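## Task

Rotate the three dice until the faces pointing up total 3, with each die resting entirely on the mat and lying flat. Then open the hands and pull them away. The robot must not topple or finish leaning, and the arrangement only counts if it stays put without the robot holding anything.

## Robot and tools

ROBOT. A wheeled cart carrying two arms (left_arm, right_arm), a head camera that can pan and tilt, and one camera on each wrist (head_camera, left_wrist_camera, right_wrist_camera). The cart is 0.53 m wide and spans x = -0.35 to 0.07 m. Each arm swings about a vertical pan axis at x = -0.060, y = +0.155 (left) or -0.155 m (right). The shoulder sits 0.03 m out from that axis and 0.89 m high; link lengths are upper arm 0.116, forearm 0.135, hand 0.162 m. A fixed-jaw tip reaches roughly 0.44 m from its pan axis at most and cannot go below about 0.55 m above the floor. Payload per hand is about 0.4 kg at full reach, 0.7 kg within 0.28 m of the pan axis; both hands together close in, about 1 kg.

FRAMES. Base frame: origin on the floor between the drive wheels, x ahead, y to the left, z up. left_hand and right_hand in the state are the fixed-jaw tips in this frame; a held object sits on the swinging-jaw side of that point. Hand axes: z along the fingers, y from swinging jaw toward fixed jaw. base_odometry is measured from the base's pose at the scene's start, counts wheel rotation only (slip looks like motion), heading positive left, -3.142 to 3.142. Hand positions can be off by a few cm because of joint reading errors.

execute_actions. Argument actions: a list holding one action or none (empty list = just report state and images). An action may contain base, joints, or both, started together. base takes exactly one key: translate_m (metres, relative drive along x, forward positive, -1.4 to 1.4) or rotate_rad (radians, relative turn in place, left/counter-clockwise positive, -3.2 to 3.2). No sideways motion. joints is a dictionary of absolute joint angle targets in radians, by name: head_pan_rad (-3.2 to 3.2, 0 ahead, positive left), head_tilt_rad (-0.76 to 1.45, 0 level, positive down), and per arm with prefix left_arm_ or right_arm_: shoulder_pan_rad (-1.919 to 1.919), shoulder_lift_rad (-1.745 to 1.745), elbow_flex_rad (-1.69 to 1.58), wrist_flex_rad (-1.658 to 1.658), wrist_roll_rad (-2.743 to 2.841), gripper_rad (0 to 1.919). Done tolerances: pans/tilts/shoulder_pan/wrist_roll ±0.02, shoulder_lift ±0.1, elbow ±0.07, wrist_flex ±0.03, gripper ±0.03. Omitted joints may keep pushing toward earlier targets. Unknown keys or out-of-range values make the whole call rejected with no motion. Optional cameras: list of camera names or ["all"]; null/omitted gives all, [] gives none; the pictures line gives image order.

wait: seconds 0 to 10; nothing new is commanded, returns state and images. zoom_image: camera plus region [x0, y0, x1, y1] in pixels of that camera's most recent full image, top-left origin, at most 504 by 504. finished_scene: scene number; ends the scene for good and reports success, then gives the next task.

JOINT MEANINGS. Pan: at 0 the left arm points left, the right arm right; positive is clockwise from above; straight ahead is +1.571 (left) and -1.571 (right). Bend: lift, elbow and wrist all 0 puts the upper arm up, tilted 0.24 rad outward, with forearm and fingers level; positive bends downward; the sum of the three is the fingers' angle below level (1.571 = pointing down, only possible with forearm no more than 0.08 rad above level). Roll: -1.522 closes jaws across the arm plane with fixed jaw on the left looking outward; 1.619 puts it on the right; 0.049 closes in the plane, fixed jaw below (level fingers) or toward the pan axis (fingers down). With level fingers over furniture keep the fixed jaw on the left, since the hand body then bulges about 0.08 m upward instead of down. Gripper opening: 0 gives 0.003 m, 0.3 gives 0.026, 0.6 gives 0.049, 1 gives 0.076, 1.919 gives 0.106.

STOW. Left: shoulder_pan -1.75, shoulder_lift 0.05, elbow_flex 1.35, wrist_flex -1.55, wrist_roll -1.52; right identical except shoulder_pan 1.75. Stow in two steps (wrists first, then the other three) when away from loose objects; a single-step stow can jam a hand on the cart. Leaving stow, don't move the wrists first. Turning in place with arms stowed needs 0.44 m of free radius around the origin; near a desk, turning or reversing can snag the cart's rear and tip it.

RESULT LINES. base_status/joint_status: done (reached; for the base, wheels turned the commanded amount), off_target (stopped short, maybe still pushing: load, obstacle, or tripped motor), time_out (target dropped, holds position). contact_stop never appears. "joint command not followed" plus a cause line means a self-collision check blocked that arm's targets (grippers still act); per-joint not_followed may be retried on later actions until valid targets are sent. on_its_own lists uncommanded motion. A held object makes the gripper read off_target. limit_stop_at_motor_heat marks joints halted by overheating; resend them. If a result reports a stop, the rest of that reply's motion calls are skipped.

CAUTIONS. Loaded joints sag toward gravity; offset the next target against it. A joint stuck more than about 0.30 rad from target for about 2 s trips its motor to 20% torque; the sim keeps running while you reply, so assume it tripped. Reset: once still, target 0.2 rad from the reading on the side away from the old target (or 0.04 past a range end; for a jaw, the end). Squeezing: aim the gripper at most 0.2 rad below the contact angle. Send a blocked joint its own reading to stop pushing. Held loads heat shoulder_lift: MOTOR HOT warning from 55 °C, OVER-TEMPERATURE FAULT at 70 °C, which halts the arm. Never let the arms collide or press on each other. Pulling on objects, especially in front, can tip the robot. Avoid drops, slams and hard shoves; something may occasionally nudge loose objects.

Each tool is called after "Request:" as a command line: name --argument value for each argument, lists and objects as JSON in quotes; but a table of rows of numbers goes row by row, as --pt "numbers of a row", without its own name.

## Session

I'll start by looking at the current state of the scene.

Request:
execute_actions --actions '[]'

Scene clock: 0.00 s.
base_odometry: x=+0.000 y=+0.000 heading=+0.000 (m, m, rad; odometry frame)
base_status: not commanded
joint_positions: head_pan_rad=-0.009 head_tilt_rad=+0.023 left_arm_shoulder_pan_rad=-1.751 left_arm_shoulder_lift_rad=+0.067 left_arm_elbow_flex_rad=+1.318 left_arm_wrist_flex_rad=-1.505 left_arm_wrist_roll_rad=-1.538 left_arm_gripper_rad=+1.920 right_arm_shoulder_pan_rad=+1.748 right_arm_shoulder_lift_rad=-0.010 right_arm_elbow_flex_rad=+1.391 right_arm_wrist_flex_rad=-1.619 right_arm_wrist_roll_rad=-1.514 right_arm_gripper_rad=+1.920
joint_status: not commanded
left_hand: x=-0.3097 y=+0.1017 z=+0.8919 quat_wxyz=(-0.073, -0.661, -0.055, +0.745) (m; base frame)
right_hand: x=-0.3015 y=-0.1196 z=+0.9130 quat_wxyz=(-0.073, +0.616, -0.052, -0.783) (m; base frame)
pictures: head_camera, left_wrist_camera, right_wrist_camera
Images, in order (width x height): head_camera 644x476, left_wrist_camera 644x476, right_wrist_camera 644x476.

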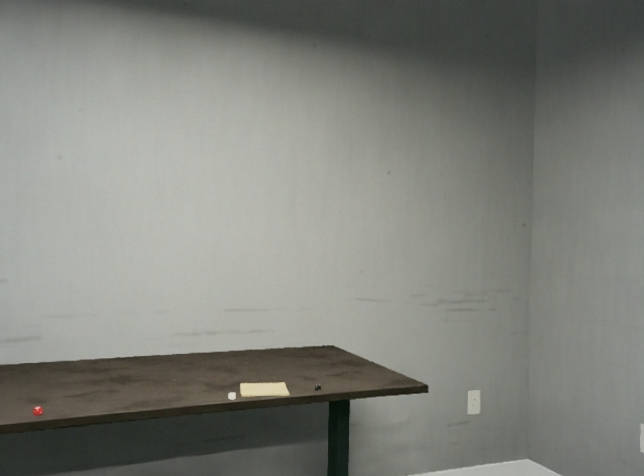

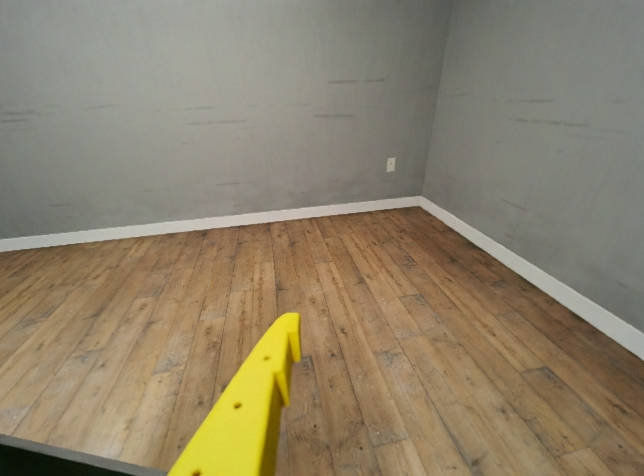

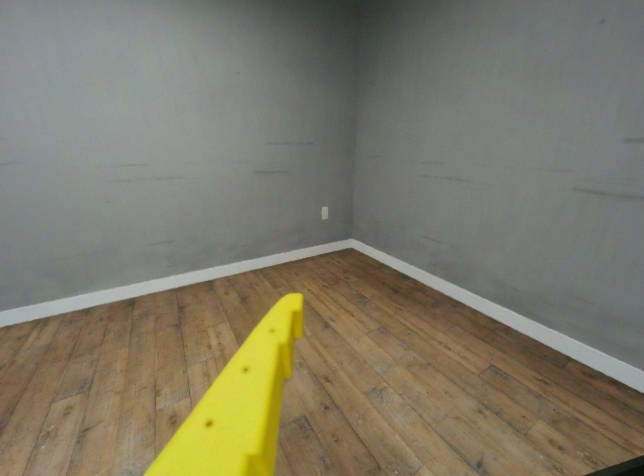

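Request:
execute_actions --actions '[{"joints": {"head_tilt_rad": 0.35, "head_pan_rad": 0.15}}]' --cameras '["head_camera"]'

Scene clock: 3.87 s.
base_odometry: x=+0.000 y=+0.000 heading=+0.000 (m, m, rad; odometry frame)
base_status: not commanded
joint_positions: head_pan_rad=+0.140 head_tilt_rad=+0.343 left_arm_shoulder_pan_rad=-1.751 left_arm_shoulder_lift_rad=+0.067 left_arm_elbow_flex_rad=+1.318 left_arm_wrist_flex_rad=-1.505 left_arm_wrist_roll_rad=-1.538 left_arm_gripper_rad=+1.920 right_arm_shoulder_pan_rad=+1.748 right_arm_shoulder_lift_rad=-0.010 right_arm_elbow_flex_rad=+1.391 right_arm_wrist_flex_rad=-1.619 right_arm_wrist_roll_rad=-1.514 right_arm_gripper_rad=+1.920
joint_status: all done
left_hand: x=-0.3097 y=+0.1017 z=+0.8919 quat_wxyz=(-0.073, -0.661, -0.055, +0.745) (m; base frame)
right_hand: x=-0.3015 y=-0.1196 z=+0.9130 quat_wxyz=(-0.073, +0.616, -0.052, -0.783) (m; base frame)
pictures: head_camera
Images, in order (width x height): head_camera 644x476.

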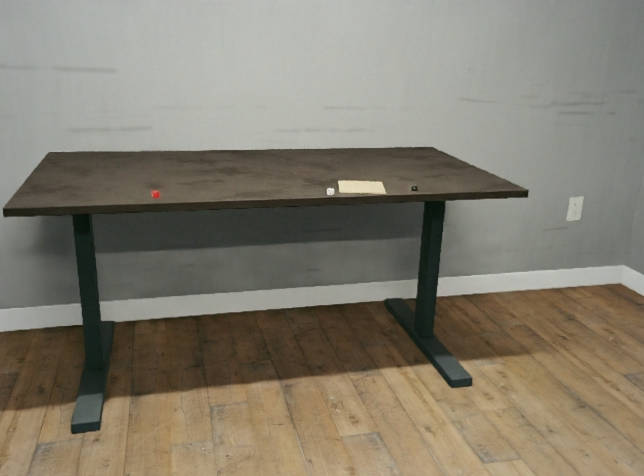

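Request:
execute_actions --actions '[{"base": {"rotate_rad": 0.33}, "joints": {"head_pan_rad": 0.0, "head_tilt_rad": 0.45}}]' --cameras '[]'

Request:
execute_actions --actions '[{"base": {"translate_m": 1.0}}]' --cameras '["head_camera"]'

Scene clock: 41.83 s.
base_odometry: x=-0.001 y=+0.000 heading=+0.328 (m, m, rad; odometry frame)
base_status: done
joint_positions: head_pan_rad=+0.010 head_tilt_rad=+0.443 left_arm_shoulder_pan_rad=-1.751 left_arm_shoulder_lift_rad=+0.067 left_arm_elbow_flex_rad=+1.318 left_arm_wrist_flex_rad=-1.505 left_arm_wrist_roll_rad=-1.538 left_arm_gripper_rad=+1.920 right_arm_shoulder_pan_rad=+1.748 right_arm_shoulder_lift_rad=-0.010 right_arm_elbow_flex_rad=+1.391 right_arm_wrist_flex_rad=-1.619 right_arm_wrist_roll_rad=-1.514 right_arm_gripper_rad=+1.920
joint_status: all done
left_hand: x=-0.3097 y=+0.1017 z=+0.8919 quat_wxyz=(-0.073, -0.661, -0.055, +0.745) (m; base frame)
right_hand: x=-0.3015 y=-0.1196 z=+0.9130 quat_wxyz=(-0.073, +0.616, -0.052, -0.783) (m; base frame)
pictures: none
No camera images: the call's "cameras" was empty. Leave "cameras" out to get every camera's image.

Scene clock: 47.67 s.
base_odometry: x=+0.945 y=+0.325 heading=+0.331 (m, m, rad; odometry frame)
base_status: done
joint_positions: head_pan_rad=+0.010 head_tilt_rad=+0.444 left_arm_shoulder_pan_rad=-1.751 left_arm_shoulder_lift_rad=+0.067 left_arm_elbow_flex_rad=+1.318 left_arm_wrist_flex_rad=-1.505 left_arm_wrist_roll_rad=-1.538 left_arm_gripper_rad=+1.920 right_arm_shoulder_pan_rad=+1.748 right_arm_shoulder_lift_rad=-0.010 right_arm_elbow_flex_rad=+1.391 right_arm_wrist_flex_rad=-1.619 right_arm_wrist_roll_rad=-1.514 right_arm_gripper_rad=+1.920
joint_status: not commanded
left_hand: x=-0.3097 y=+0.1017 z=+0.8919 quat_wxyz=(-0.073, -0.661, -0.055, +0.745) (m; base frame)
right_hand: x=-0.3015 y=-0.1196 z=+0.9130 quat_wxyz=(-0.073, +0.616, -0.052, -0.783) (m; base frame)
pictures: head_camera
Images, in order (width x height): head_camera 644x476.

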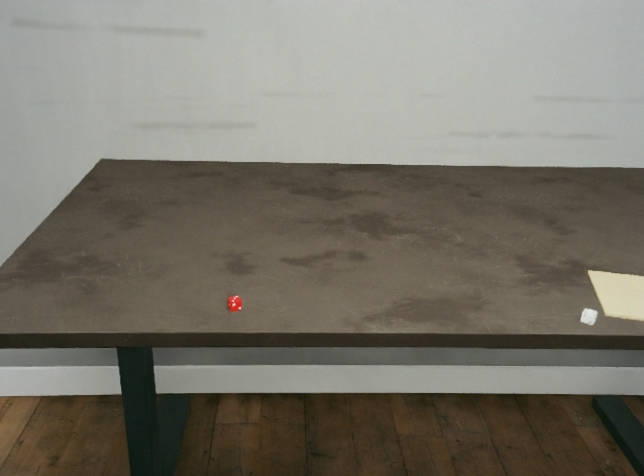

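Request:
zoom_image --camera "head_camera" --region '[195, 270, 275, 330]'

Request:
zoom_image --camera "head_camera" --region '[550, 285, 630, 345]'

Region (195, 270, 275, 330) of head_camera's 644x476 image, scaled by 6.300; it fills the top 378 rows of this view, and the rest is white.

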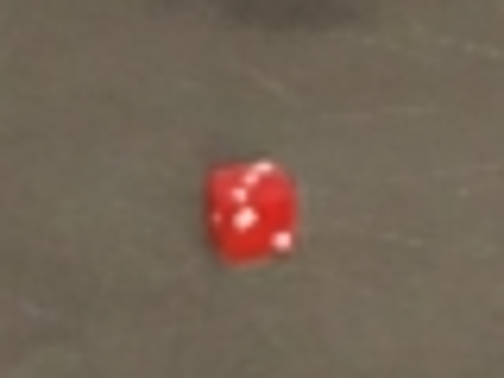

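Region (550, 285, 630, 345) of head_camera's 644x476 image, scaled by 6.300; it fills the top 378 rows of this view, and the rest is white.

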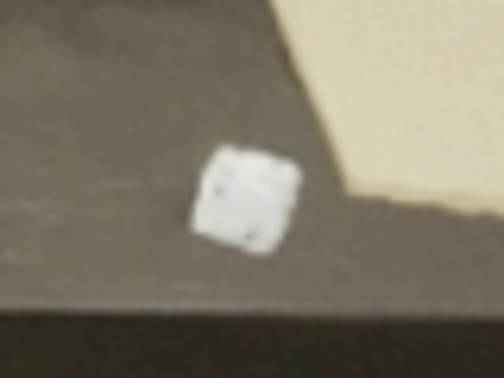

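Request:
execute_actions --actions '[{"base": {"translate_m": 0.42}, "joints": {"left_arm_shoulder_pan_rad": 1.57, "left_arm_shoulder_lift_rad": -0.2, "left_arm_elbow_flex_rad": 0.6, "head_tilt_rad": 0.75}}]' --cameras '["head_camera"]'

Scene clock: 61.47 s.
base_odometry: x=+1.342 y=+0.462 heading=+0.333 (m, m, rad; odometry frame)
base_status: done
joint_positions: head_pan_rad=+0.010 head_tilt_rad=+0.745 left_arm_shoulder_pan_rad=+1.561 left_arm_shoulder_lift_rad=-0.168 left_arm_elbow_flex_rad=+0.639 left_arm_wrist_flex_rad=-1.505 left_arm_wrist_roll_rad=-1.538 left_arm_gripper_rad=+1.920 right_arm_shoulder_pan_rad=+1.748 right_arm_shoulder_lift_rad=-0.010 right_arm_elbow_flex_rad=+1.391 right_arm_wrist_flex_rad=-1.619 right_arm_wrist_roll_rad=-1.514 right_arm_gripper_rad=+1.920
joint_status: all done
left_hand: x=+0.1838 y=+0.1651 z=+1.0910 quat_wxyz=(+0.964, +0.001, +0.265, +0.012) (m; base frame)
right_hand: x=-0.3015 y=-0.1196 z=+0.9130 quat_wxyz=(-0.073, +0.616, -0.052, -0.783) (m; base frame)
pictures: head_camera
Images, in order (width x height): head_camera 644x476.

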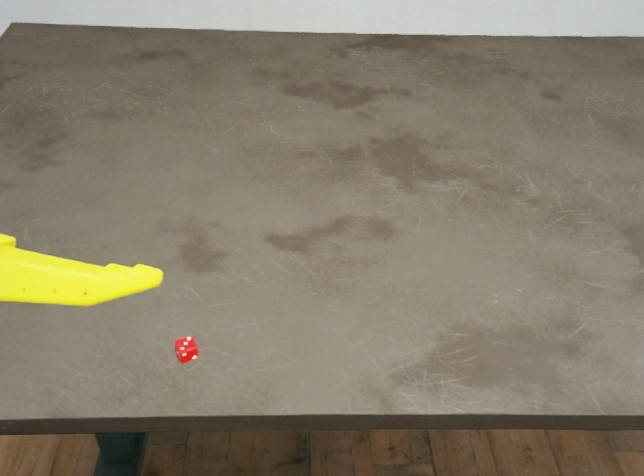

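Request:
zoom_image --camera "head_camera" --region '[150, 320, 230, 380]'

Region (150, 320, 230, 380) of head_camera's 644x476 image, scaled by 6.300; it fills the top 378 rows of this view, and the rest is white.

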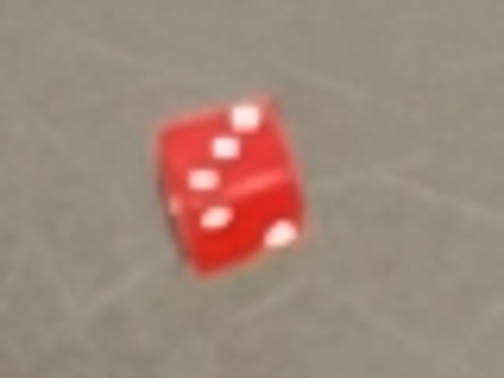

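Request:
execute_actions --actions '[{"joints": {"left_arm_shoulder_lift_rad": -0.2, "left_arm_elbow_flex_rad": 0.3, "left_arm_wrist_flex_rad": 0.7, "left_arm_wrist_roll_rad": -1.52}}]' --cameras '["head_camera", "left_wrist_camera"]'

Scene clock: 86.47 s.
base_odometry: x=+1.342 y=+0.462 heading=+0.333 (m, m, rad; odometry frame)
base_status: not commanded
joint_positions: head_pan_rad=+0.010 head_tilt_rad=+0.745 left_arm_shoulder_pan_rad=+1.561 left_arm_shoulder_lift_rad=-0.168 left_arm_elbow_flex_rad=+0.343 left_arm_wrist_flex_rad=+0.697 left_arm_wrist_roll_rad=-1.528 left_arm_gripper_rad=+1.920 right_arm_shoulder_pan_rad=+1.748 right_arm_shoulder_lift_rad=-0.010 right_arm_elbow_flex_rad=+1.391 right_arm_wrist_flex_rad=-1.619 right_arm_wrist_roll_rad=-1.514 right_arm_gripper_rad=+1.920
joint_status: all done
left_hand: x=+0.2159 y=+0.1654 z=+0.8682 quat_wxyz=(+0.342, -0.002, +0.940, +0.003) (m; base frame)
right_hand: x=-0.3015 y=-0.1196 z=+0.9130 quat_wxyz=(-0.073, +0.616, -0.052, -0.783) (m; base frame)
pictures: head_camera, left_wrist_camera
Images, in order (width x height): head_camera 644x476, left_wrist_camera 644x476.

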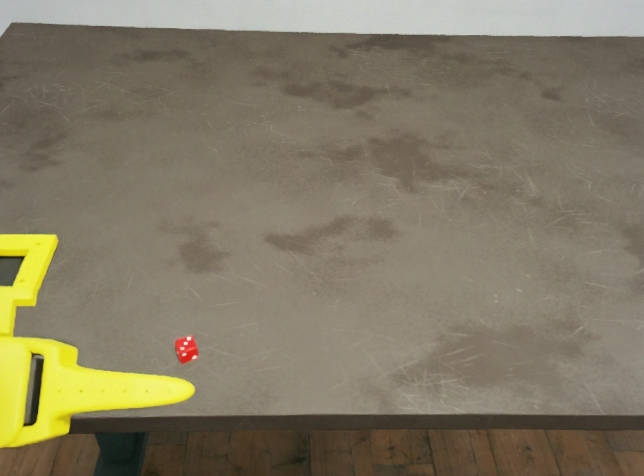

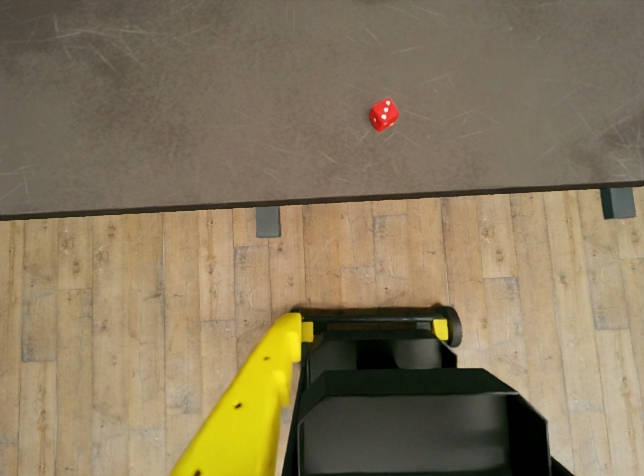

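Request:
execute_actions --actions '[{"base": {"translate_m": 0.15}, "joints": {"head_tilt_rad": 0.95}}]' --cameras '["head_camera", "left_wrist_camera"]'

Scene clock: 116.43 s.
base_odometry: x=+1.484 y=+0.512 heading=+0.334 (m, m, rad; odometry frame)
base_status: done
joint_positions: head_pan_rad=+0.010 head_tilt_rad=+0.945 left_arm_shoulder_pan_rad=+1.561 left_arm_shoulder_lift_rad=-0.168 left_arm_elbow_flex_rad=+0.341 left_arm_wrist_flex_rad=+0.697 left_arm_wrist_roll_rad=-1.528 left_arm_gripper_rad=+1.920 right_arm_shoulder_pan_rad=+1.748 right_arm_shoulder_lift_rad=-0.010 right_arm_elbow_flex_rad=+1.391 right_arm_wrist_flex_rad=-1.619 right_arm_wrist_roll_rad=-1.514 right_arm_gripper_rad=+1.920
joint_status: all done
left_hand: x=+0.2162 y=+0.1654 z=+0.8686 quat_wxyz=(+0.343, -0.002, +0.939, +0.003) (m; base frame)
right_hand: x=-0.3015 y=-0.1196 z=+0.9130 quat_wxyz=(-0.073, +0.616, -0.052, -0.783) (m; base frame)
pictures: head_camera, left_wrist_camera
Images, in order (width x height): head_camera 644x476, left_wrist_camera 644x476.

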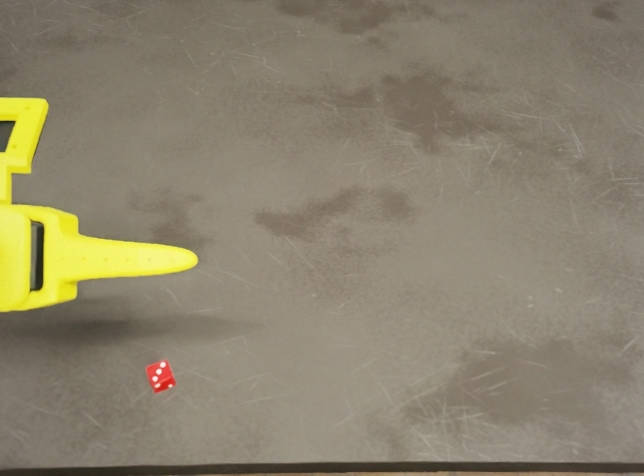

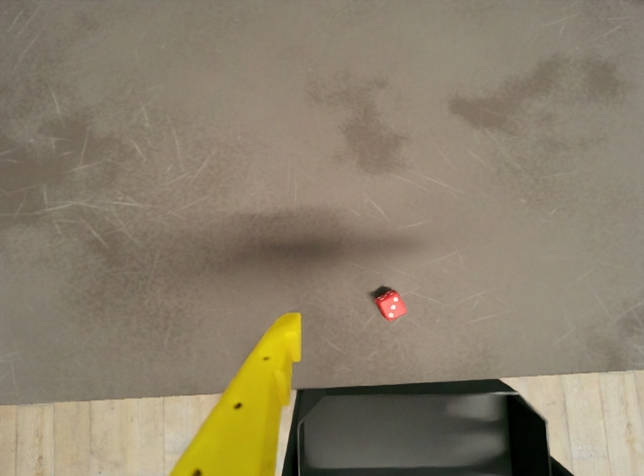

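Request:
zoom_image --camera "left_wrist_camera" --region '[350, 270, 430, 330]'

Request:
zoom_image --camera "head_camera" --region '[120, 345, 200, 405]'

Region (350, 270, 430, 330) of left_wrist_camera's 644x476 image, scaled by 6.300; it fills the top 378 rows of this view, and the rest is white.

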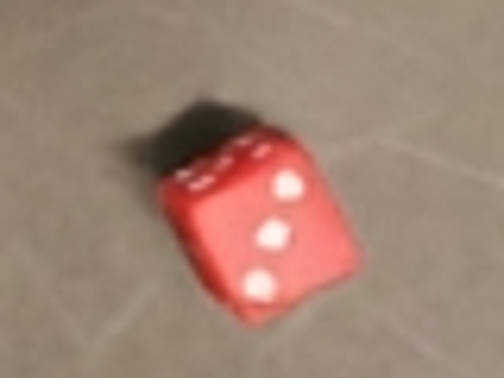

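Region (120, 345, 200, 405) of head_camera's 644x476 image, scaled by 6.300; it fills the top 378 rows of this view, and the rest is white.

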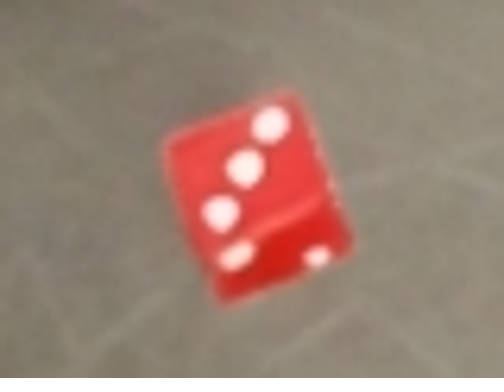

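Request:
execute_actions --actions '[{"joints": {"left_arm_shoulder_pan_rad": 1.70, "left_arm_shoulder_lift_rad": 0.57, "left_arm_elbow_flex_rad": -0.61, "left_arm_wrist_flex_rad": 1.53, "left_arm_wrist_roll_rad": 0.66, "left_arm_gripper_rad": 0.7}}]' --cameras '["head_camera", "left_wrist_camera"]'

Scene clock: 140.93 s.
base_odometry: x=+1.484 y=+0.512 heading=+0.334 (m, m, rad; odometry frame)
base_status: not commanded
joint_positions: head_pan_rad=+0.010 head_tilt_rad=+0.945 left_arm_shoulder_pan_rad=+1.690 left_arm_shoulder_lift_rad=+0.586 left_arm_elbow_flex_rad=-0.573 left_arm_wrist_flex_rad=+1.523 left_arm_wrist_roll_rad=+0.651 left_arm_gripper_rad=+0.708 right_arm_shoulder_pan_rad=+1.748 right_arm_shoulder_lift_rad=-0.010 right_arm_elbow_flex_rad=+1.391 right_arm_wrist_flex_rad=-1.619 right_arm_wrist_roll_rad=-1.514 right_arm_gripper_rad=+1.920
joint_status: all done
left_hand: x=+0.1879 y=+0.1205 z=+0.8152 quat_wxyz=(+0.007, -0.856, +0.517, -0.016) (m; base frame)
right_hand: x=-0.3015 y=-0.1196 z=+0.9130 quat_wxyz=(-0.073, +0.616, -0.052, -0.783) (m; base frame)
pictures: head_camera, left_wrist_camera
Images, in order (width x height): head_camera 644x476, left_wrist_camera 644x476.

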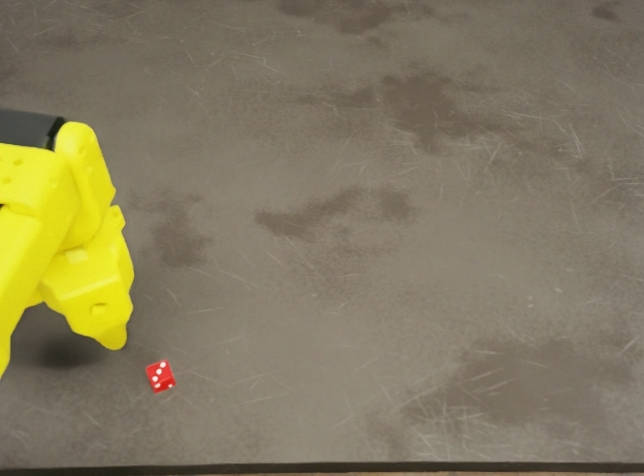

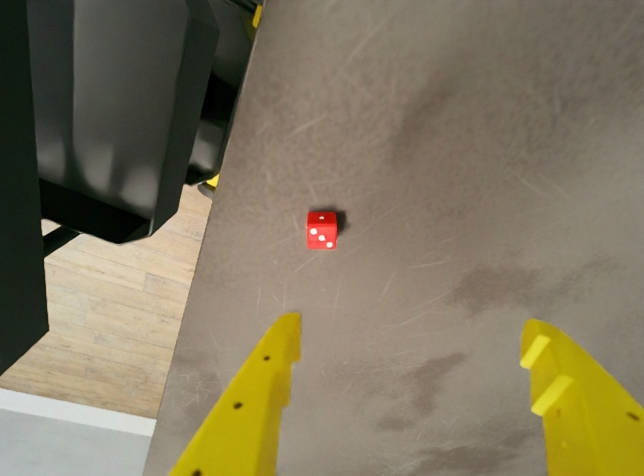

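Request:
execute_actions --actions '[{"joints": {"left_arm_shoulder_pan_rad": 1.775, "left_arm_shoulder_lift_rad": 0.79, "left_arm_elbow_flex_rad": -0.69, "left_arm_wrist_flex_rad": 1.42, "left_arm_wrist_roll_rad": 0.735}}]' --cameras '["head_camera", "left_wrist_camera"]'

Scene clock: 160.30 s.
base_odometry: x=+1.484 y=+0.512 heading=+0.334 (m, m, rad; odometry frame)
base_status: not commanded
joint_positions: head_pan_rad=+0.010 head_tilt_rad=+0.945 left_arm_shoulder_pan_rad=+1.767 left_arm_shoulder_lift_rad=+0.808 left_arm_elbow_flex_rad=-0.654 left_arm_wrist_flex_rad=+1.426 left_arm_wrist_roll_rad=+0.727 left_arm_gripper_rad=+0.708 right_arm_shoulder_pan_rad=+1.748 right_arm_shoulder_lift_rad=-0.010 right_arm_elbow_flex_rad=+1.391 right_arm_wrist_flex_rad=-1.619 right_arm_wrist_roll_rad=-1.514 right_arm_gripper_rad=+1.920
joint_status: all done
left_hand: x=+0.1918 y=+0.0996 z=+0.7756 quat_wxyz=(-0.002, -0.855, +0.518, +0.004) (m; base frame)
right_hand: x=-0.3015 y=-0.1196 z=+0.9130 quat_wxyz=(-0.073, +0.616, -0.052, -0.783) (m; base frame)
pictures: head_camera, left_wrist_camera
Images, in order (width x height): head_camera 644x476, left_wrist_camera 644x476.

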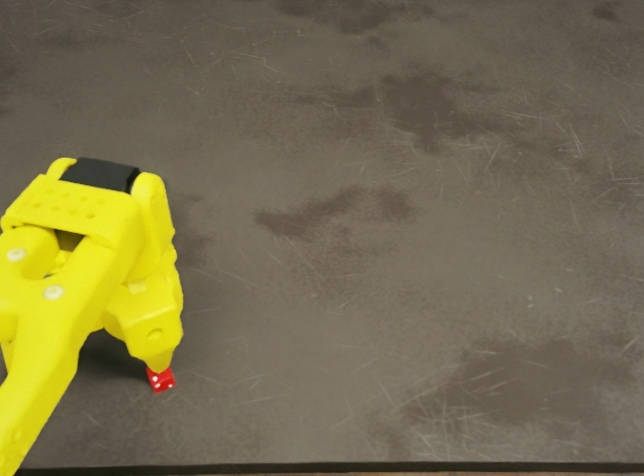

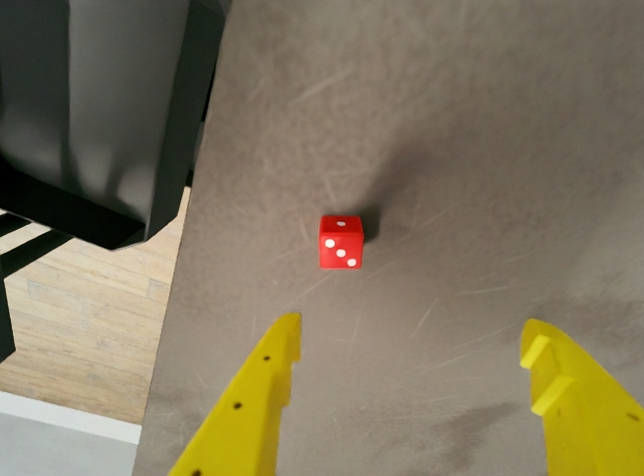

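Request:
execute_actions --actions '[{"joints": {"left_arm_shoulder_pan_rad": 1.765, "left_arm_shoulder_lift_rad": 0.878, "left_arm_elbow_flex_rad": -0.615, "left_arm_wrist_flex_rad": 1.25}}]' --cameras '["head_camera", "left_wrist_camera"]'

Scene clock: 168.80 s.
base_odometry: x=+1.484 y=+0.512 heading=+0.334 (m, m, rad; odometry frame)
base_status: not commanded
joint_positions: head_pan_rad=+0.010 head_tilt_rad=+0.945 left_arm_shoulder_pan_rad=+1.767 left_arm_shoulder_lift_rad=+0.895 left_arm_elbow_flex_rad=-0.613 left_arm_wrist_flex_rad=+1.257 left_arm_wrist_roll_rad=+0.727 left_arm_gripper_rad=+0.708 right_arm_shoulder_pan_rad=+1.748 right_arm_shoulder_lift_rad=-0.010 right_arm_elbow_flex_rad=+1.391 right_arm_wrist_flex_rad=-1.619 right_arm_wrist_roll_rad=-1.514 right_arm_gripper_rad=+1.920
joint_status: all done
left_hand: x=+0.1996 y=+0.0981 z=+0.7493 quat_wxyz=(+0.005, -0.855, +0.518, -0.015) (m; base frame)
right_hand: x=-0.3015 y=-0.1196 z=+0.9130 quat_wxyz=(-0.073, +0.616, -0.052, -0.783) (m; base frame)
pictures: head_camera, left_wrist_camera
Images, in order (width x height): head_camera 644x476, left_wrist_camera 644x476.

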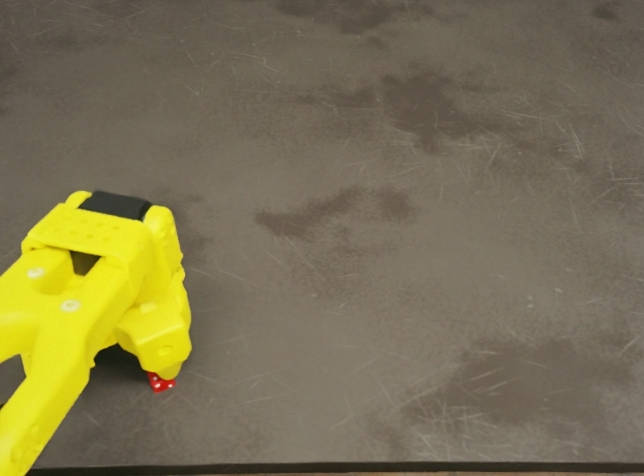

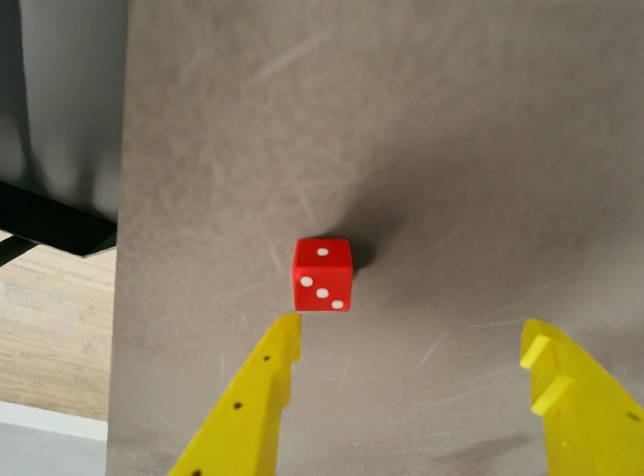

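Request:
execute_actions --actions '[{"joints": {"left_arm_shoulder_pan_rad": 1.742, "left_arm_shoulder_lift_rad": 0.75, "left_arm_elbow_flex_rad": -0.59, "left_arm_wrist_flex_rad": 1.39}}]' --cameras '["left_wrist_camera"]'

Scene clock: 180.03 s.
base_odometry: x=+1.484 y=+0.512 heading=+0.334 (m, m, rad; odometry frame)
base_status: not commanded
joint_positions: head_pan_rad=+0.010 head_tilt_rad=+0.945 left_arm_shoulder_pan_rad=+1.751 left_arm_shoulder_lift_rad=+0.803 left_arm_elbow_flex_rad=-0.587 left_arm_wrist_flex_rad=+1.382 left_arm_wrist_roll_rad=+0.727 left_arm_gripper_rad=+0.708 right_arm_shoulder_pan_rad=+1.748 right_arm_shoulder_lift_rad=-0.010 right_arm_elbow_flex_rad=+1.391 right_arm_wrist_flex_rad=-1.619 right_arm_wrist_roll_rad=-1.514 right_arm_gripper_rad=+1.920
joint_status: all done
left_hand: x=+0.1883 y=+0.1043 z=+0.7678 quat_wxyz=(-0.005, -0.859, +0.511, +0.013) (m; base frame)
right_hand: x=-0.3015 y=-0.1196 z=+0.9130 quat_wxyz=(-0.073, +0.616, -0.052, -0.783) (m; base frame)
pictures: left_wrist_camera
Images, in order (width x height): left_wrist_camera 644x476.

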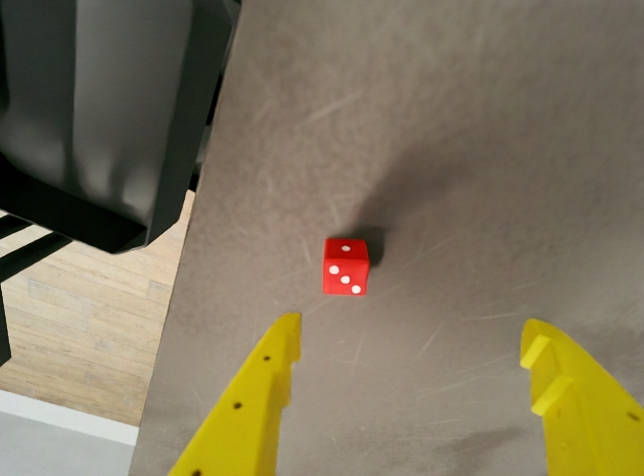

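Request:
execute_actions --actions '[{"joints": {"left_arm_shoulder_lift_rad": 0.816, "left_arm_elbow_flex_rad": -0.47, "left_arm_wrist_flex_rad": 1.198}}]' --cameras '["head_camera", "left_wrist_camera"]'

Scene clock: 186.40 s.
base_odometry: x=+1.484 y=+0.512 heading=+0.334 (m, m, rad; odometry frame)
base_status: not commanded
joint_positions: head_pan_rad=+0.010 head_tilt_rad=+0.945 left_arm_shoulder_pan_rad=+1.751 left_arm_shoulder_lift_rad=+0.832 left_arm_elbow_flex_rad=-0.469 left_arm_wrist_flex_rad=+1.205 left_arm_wrist_roll_rad=+0.727 left_arm_gripper_rad=+0.708 right_arm_shoulder_pan_rad=+1.748 right_arm_shoulder_lift_rad=-0.010 right_arm_elbow_flex_rad=+1.391 right_arm_wrist_flex_rad=-1.619 right_arm_wrist_roll_rad=-1.514 right_arm_gripper_rad=+1.920
joint_status: all done
left_hand: x=+0.1896 y=+0.1041 z=+0.7454 quat_wxyz=(+0.000, -0.859, +0.511, -0.001) (m; base frame)
right_hand: x=-0.3015 y=-0.1196 z=+0.9130 quat_wxyz=(-0.073, +0.616, -0.052, -0.783) (m; base frame)
pictures: head_camera, left_wrist_camera
Images, in order (width x height): head_camera 644x476, left_wrist_camera 644x476.

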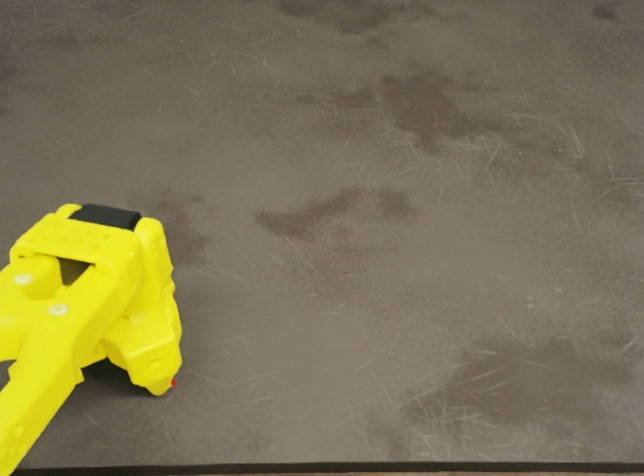

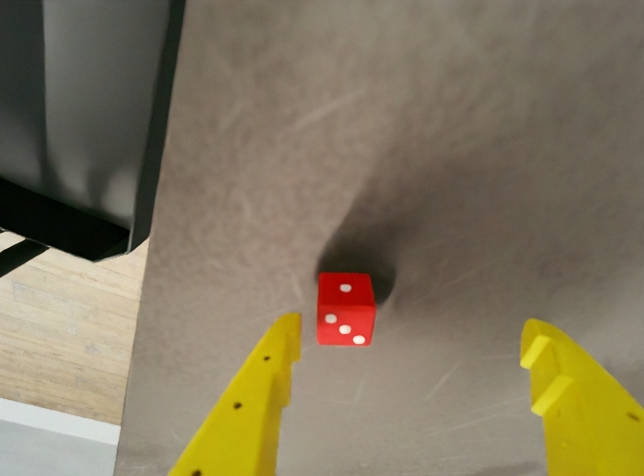

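Request:
execute_actions --actions '[{"joints": {"left_arm_gripper_rad": 0.0}}]' --cameras '["head_camera", "left_wrist_camera"]'

Scene clock: 190.87 s.
base_odometry: x=+1.484 y=+0.512 heading=+0.334 (m, m, rad; odometry frame)
base_status: not commanded
joint_positions: head_pan_rad=+0.010 head_tilt_rad=+0.945 left_arm_shoulder_pan_rad=+1.748 left_arm_shoulder_lift_rad=+0.822 left_arm_elbow_flex_rad=-0.469 left_arm_wrist_flex_rad=+1.204 left_arm_wrist_roll_rad=+0.727 left_arm_gripper_rad=+0.011 right_arm_shoulder_pan_rad=+1.748 right_arm_shoulder_lift_rad=-0.010 right_arm_elbow_flex_rad=+1.391 right_arm_wrist_flex_rad=-1.619 right_arm_wrist_roll_rad=-1.514 right_arm_gripper_rad=+1.920
joint_status: all done
left_hand: x=+0.1916 y=+0.1045 z=+0.7478 quat_wxyz=(+0.002, -0.860, +0.510, -0.007) (m; base frame)
right_hand: x=-0.3015 y=-0.1196 z=+0.9130 quat_wxyz=(-0.073, +0.616, -0.052, -0.783) (m; base frame)
pictures: head_camera, left_wrist_camera
Images, in order (width x height): head_camera 644x476, left_wrist_camera 644x476.

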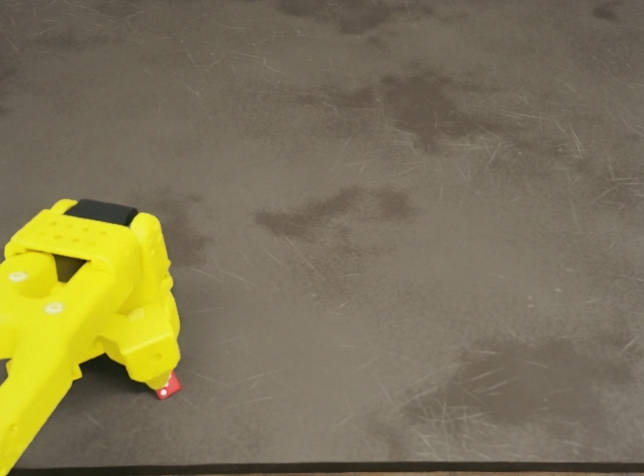

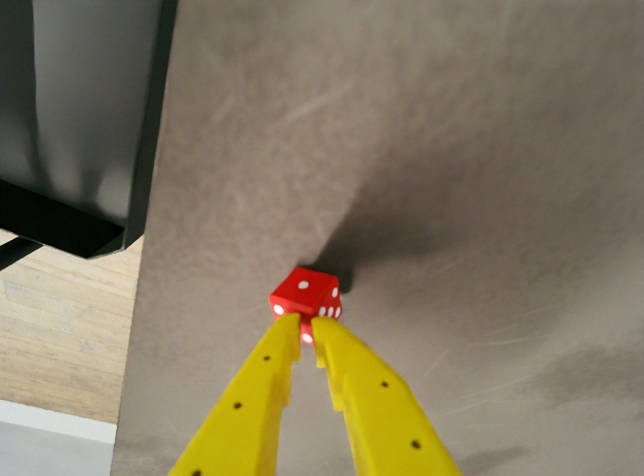

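Request:
execute_actions --actions '[{"joints": {"left_arm_shoulder_lift_rad": 0.72, "left_arm_elbow_flex_rad": -0.56, "left_arm_wrist_flex_rad": 1.38, "left_arm_gripper_rad": 0.7}}]' --cameras '["head_camera", "left_wrist_camera"]'

Scene clock: 194.37 s.
base_odometry: x=+1.484 y=+0.512 heading=+0.334 (m, m, rad; odometry frame)
base_status: not commanded
joint_positions: head_pan_rad=+0.010 head_tilt_rad=+0.945 left_arm_shoulder_pan_rad=+1.748 left_arm_shoulder_lift_rad=+0.771 left_arm_elbow_flex_rad=-0.526 left_arm_wrist_flex_rad=+1.372 left_arm_wrist_roll_rad=+0.727 left_arm_gripper_rad=+0.691 right_arm_shoulder_pan_rad=+1.748 right_arm_shoulder_lift_rad=-0.010 right_arm_elbow_flex_rad=+1.391 right_arm_wrist_flex_rad=-1.619 right_arm_wrist_roll_rad=-1.514 right_arm_gripper_rad=+1.920
joint_status: all done
left_hand: x=+0.1827 y=+0.1061 z=+0.7674 quat_wxyz=(-0.008, -0.860, +0.510, +0.022) (m; base frame)
right_hand: x=-0.3015 y=-0.1196 z=+0.9130 quat_wxyz=(-0.073, +0.616, -0.052, -0.783) (m; base frame)
pictures: head_camera, left_wrist_camera
Images, in order (width x height): head_camera 644x476, left_wrist_camera 644x476.

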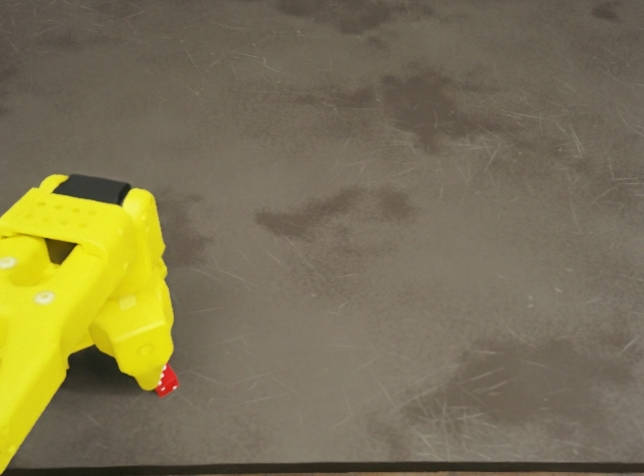

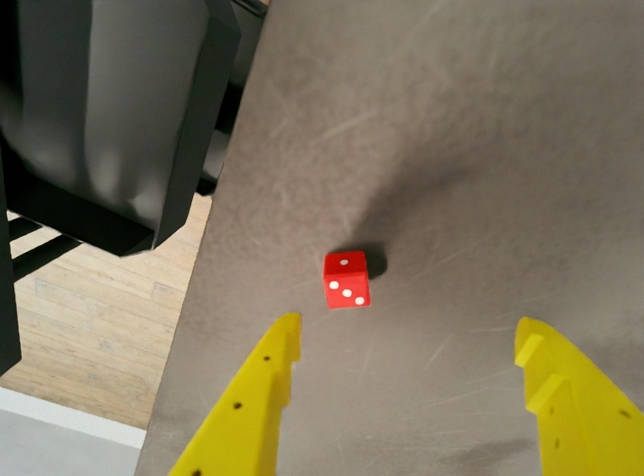

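Request:
execute_actions --actions '[{"joints": {"left_arm_shoulder_lift_rad": 0.805, "left_arm_elbow_flex_rad": -0.36, "left_arm_wrist_flex_rad": 1.10}}]' --cameras '["head_camera", "left_wrist_camera"]'

Scene clock: 200.57 s.
base_odometry: x=+1.484 y=+0.512 heading=+0.334 (m, m, rad; odometry frame)
base_status: not commanded
joint_positions: head_pan_rad=+0.010 head_tilt_rad=+0.945 left_arm_shoulder_pan_rad=+1.748 left_arm_shoulder_lift_rad=+0.822 left_arm_elbow_flex_rad=-0.358 left_arm_wrist_flex_rad=+1.107 left_arm_wrist_roll_rad=+0.727 left_arm_gripper_rad=+0.692 right_arm_shoulder_pan_rad=+1.748 right_arm_shoulder_lift_rad=-0.010 right_arm_elbow_flex_rad=+1.391 right_arm_wrist_flex_rad=-1.619 right_arm_wrist_roll_rad=-1.514 right_arm_gripper_rad=+1.920
joint_status: all done
left_hand: x=+0.1841 y=+0.1059 z=+0.7340 quat_wxyz=(+0.000, -0.860, +0.510, +0.000) (m; base frame)
right_hand: x=-0.3015 y=-0.1196 z=+0.9130 quat_wxyz=(-0.073, +0.616, -0.052, -0.783) (m; base frame)
pictures: head_camera, left_wrist_camera
Images, in order (width x height): head_camera 644x476, left_wrist_camera 644x476.

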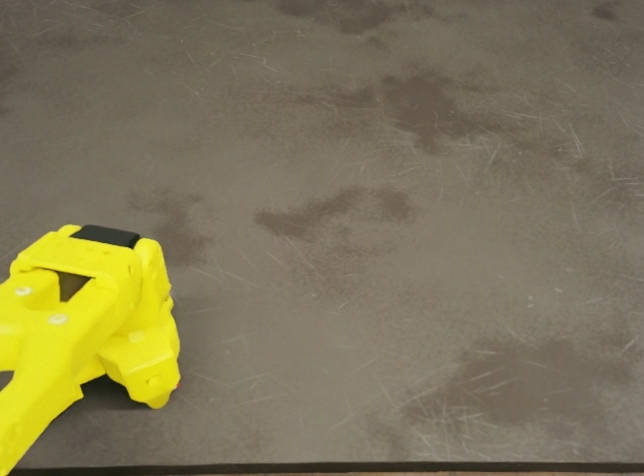

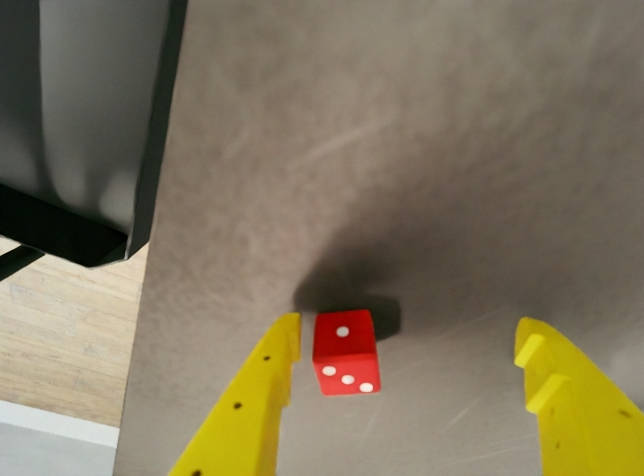

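Request:
execute_actions --actions '[{"joints": {"left_arm_shoulder_pan_rad": 1.78}}]' --cameras '["left_wrist_camera"]'

Scene clock: 206.73 s.
base_odometry: x=+1.484 y=+0.512 heading=+0.334 (m, m, rad; odometry frame)
base_status: not commanded
joint_positions: head_pan_rad=+0.010 head_tilt_rad=+0.945 left_arm_shoulder_pan_rad=+1.770 left_arm_shoulder_lift_rad=+0.822 left_arm_elbow_flex_rad=-0.358 left_arm_wrist_flex_rad=+1.107 left_arm_wrist_roll_rad=+0.727 left_arm_gripper_rad=+0.692 right_arm_shoulder_pan_rad=+1.748 right_arm_shoulder_lift_rad=-0.010 right_arm_elbow_flex_rad=+1.391 right_arm_wrist_flex_rad=-1.619 right_arm_wrist_roll_rad=-1.514 right_arm_gripper_rad=+1.920
joint_status: all done
left_hand: x=+0.1830 y=+0.1006 z=+0.7340 quat_wxyz=(+0.000, -0.855, +0.519, +0.000) (m; base frame)
right_hand: x=-0.3015 y=-0.1196 z=+0.9130 quat_wxyz=(-0.073, +0.616, -0.052, -0.783) (m; base frame)
pictures: left_wrist_camera
Images, in order (width x height): left_wrist_camera 644x476.

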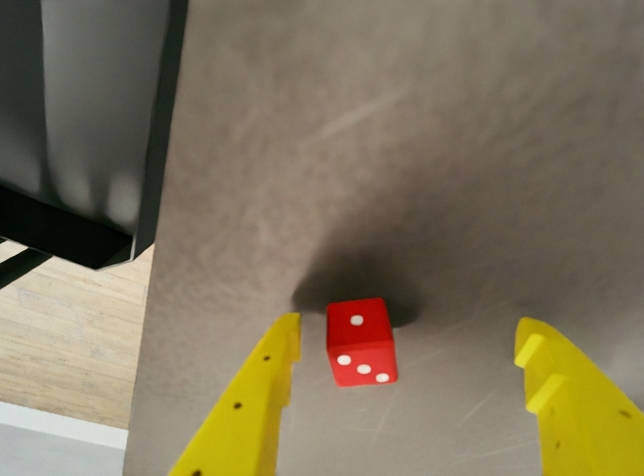

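Request:
execute_actions --actions '[{"joints": {"left_arm_gripper_rad": 0.0}}]' --cameras '["head_camera", "left_wrist_camera"]'

Scene clock: 210.33 s.
base_odometry: x=+1.484 y=+0.512 heading=+0.334 (m, m, rad; odometry frame)
base_status: not commanded
joint_positions: head_pan_rad=+0.010 head_tilt_rad=+0.945 left_arm_shoulder_pan_rad=+1.770 left_arm_shoulder_lift_rad=+0.822 left_arm_elbow_flex_rad=-0.358 left_arm_wrist_flex_rad=+1.107 left_arm_wrist_roll_rad=+0.727 left_arm_gripper_rad=+0.174 right_arm_shoulder_pan_rad=+1.748 right_arm_shoulder_lift_rad=-0.010 right_arm_elbow_flex_rad=+1.391 right_arm_wrist_flex_rad=-1.619 right_arm_wrist_roll_rad=-1.514 right_arm_gripper_rad=+1.920
joint_status: left_arm_gripper_rad off_target (ended at +0.174, target +0.000)
left_hand: x=+0.1830 y=+0.1006 z=+0.7340 quat_wxyz=(+0.000, -0.855, +0.519, +0.000) (m; base frame)
right_hand: x=-0.3015 y=-0.1196 z=+0.9130 quat_wxyz=(-0.073, +0.616, -0.052, -0.783) (m; base frame)
pictures: head_camera, left_wrist_camera
Images, in order (width x height): head_camera 644x476, left_wrist_camera 644x476.

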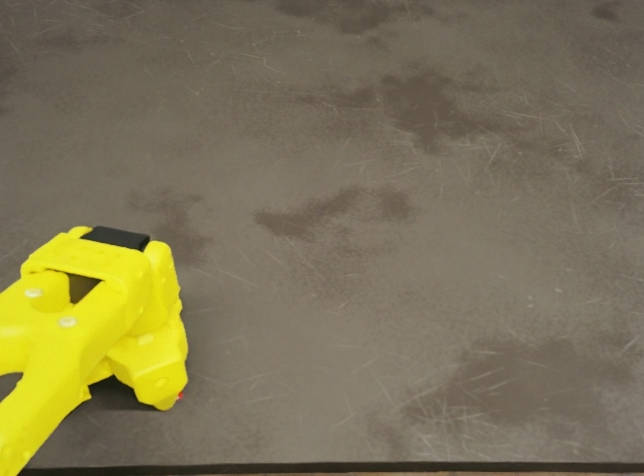

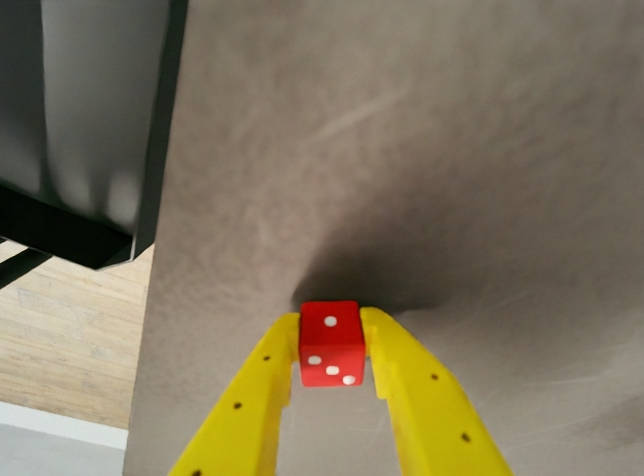

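Request:
execute_actions --actions '[{"joints": {"left_arm_shoulder_lift_rad": 0.3, "left_arm_elbow_flex_rad": -0.1, "left_arm_wrist_flex_rad": 1.2}}]' --cameras '["left_wrist_camera"]'

Request:
execute_actions --actions '[{"base": {"translate_m": -0.3}, "joints": {"left_arm_shoulder_pan_rad": 1.57, "left_arm_shoulder_lift_rad": -0.2, "left_arm_elbow_flex_rad": 0.6, "left_arm_wrist_flex_rad": -0.1, "left_arm_wrist_roll_rad": -1.522, "head_tilt_rad": 0.7}}]' --cameras '["head_camera", "left_wrist_camera"]'

Scene clock: 225.07 s.
base_odometry: x=+1.484 y=+0.512 heading=+0.334 (m, m, rad; odometry frame)
base_status: not commanded
joint_positions: head_pan_rad=+0.010 head_tilt_rad=+0.945 left_arm_shoulder_pan_rad=+1.770 left_arm_shoulder_lift_rad=+0.345 left_arm_elbow_flex_rad=-0.099 left_arm_wrist_flex_rad=+1.193 left_arm_wrist_roll_rad=+0.727 left_arm_gripper_rad=+0.174 right_arm_shoulder_pan_rad=+1.748 right_arm_shoulder_lift_rad=-0.010 right_arm_elbow_flex_rad=+1.391 right_arm_wrist_flex_rad=-1.619 right_arm_wrist_roll_rad=-1.514 right_arm_gripper_rad=+1.920
joint_status: all done
left_hand: x=+0.1763 y=+0.1020 z=+0.8028 quat_wxyz=(+0.022, -0.853, +0.518, -0.062) (m; base frame)
right_hand: x=-0.3015 y=-0.1196 z=+0.9130 quat_wxyz=(-0.073, +0.616, -0.052, -0.783) (m; base frame)
pictures: left_wrist_camera
Images, in order (width x height): left_wrist_camera 644x476.

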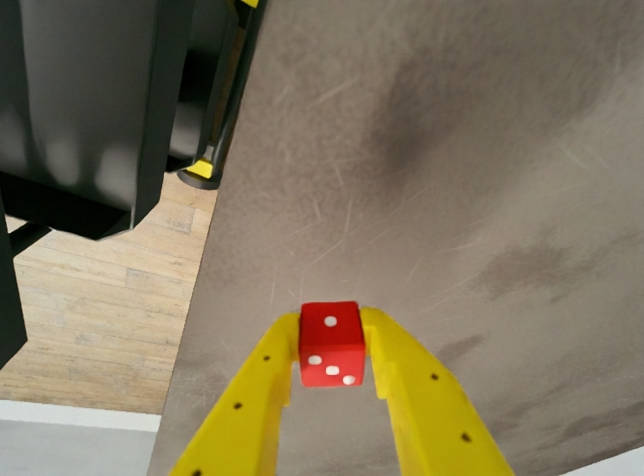

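Scene clock: 227.57 s.
base_odometry: x=+1.200 y=+0.413 heading=+0.334 (m, m, rad; odometry frame)
base_status: done
joint_positions: head_pan_rad=+0.010 head_tilt_rad=+0.714 left_arm_shoulder_pan_rad=+1.579 left_arm_shoulder_lift_rad=-0.163 left_arm_elbow_flex_rad=+0.605 left_arm_wrist_flex_rad=-0.085 left_arm_wrist_roll_rad=-1.513 left_arm_gripper_rad=+0.174 right_arm_shoulder_pan_rad=+1.748 right_arm_shoulder_lift_rad=-0.010 right_arm_elbow_flex_rad=+1.391 right_arm_wrist_flex_rad=-1.619 right_arm_wrist_roll_rad=-1.514 right_arm_gripper_rad=+1.920
joint_status: all done
left_hand: x=+0.2543 y=+0.1600 z=+0.9002 quat_wxyz=(+0.570, +0.000, +0.821, -0.005) (m; base frame)
right_hand: x=-0.3015 y=-0.1196 z=+0.9130 quat_wxyz=(-0.073, +0.616, -0.052, -0.783) (m; base frame)
pictures: head_camera, left_wrist_camera
Images, in order (width x height): head_camera 644x476, left_wrist_camera 644x476.

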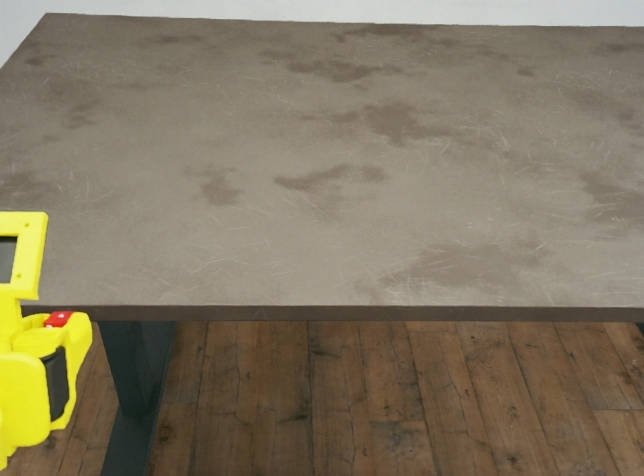

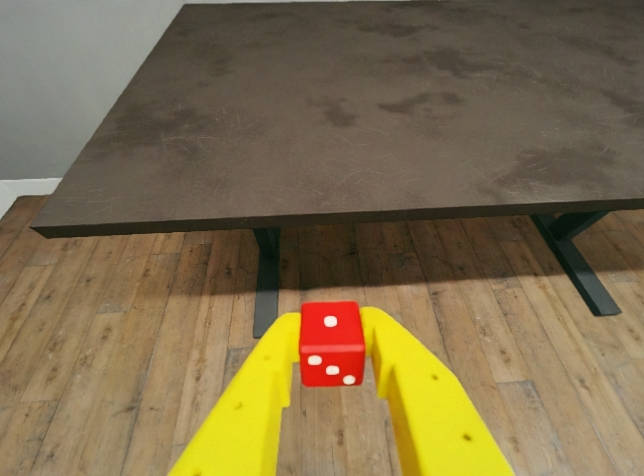

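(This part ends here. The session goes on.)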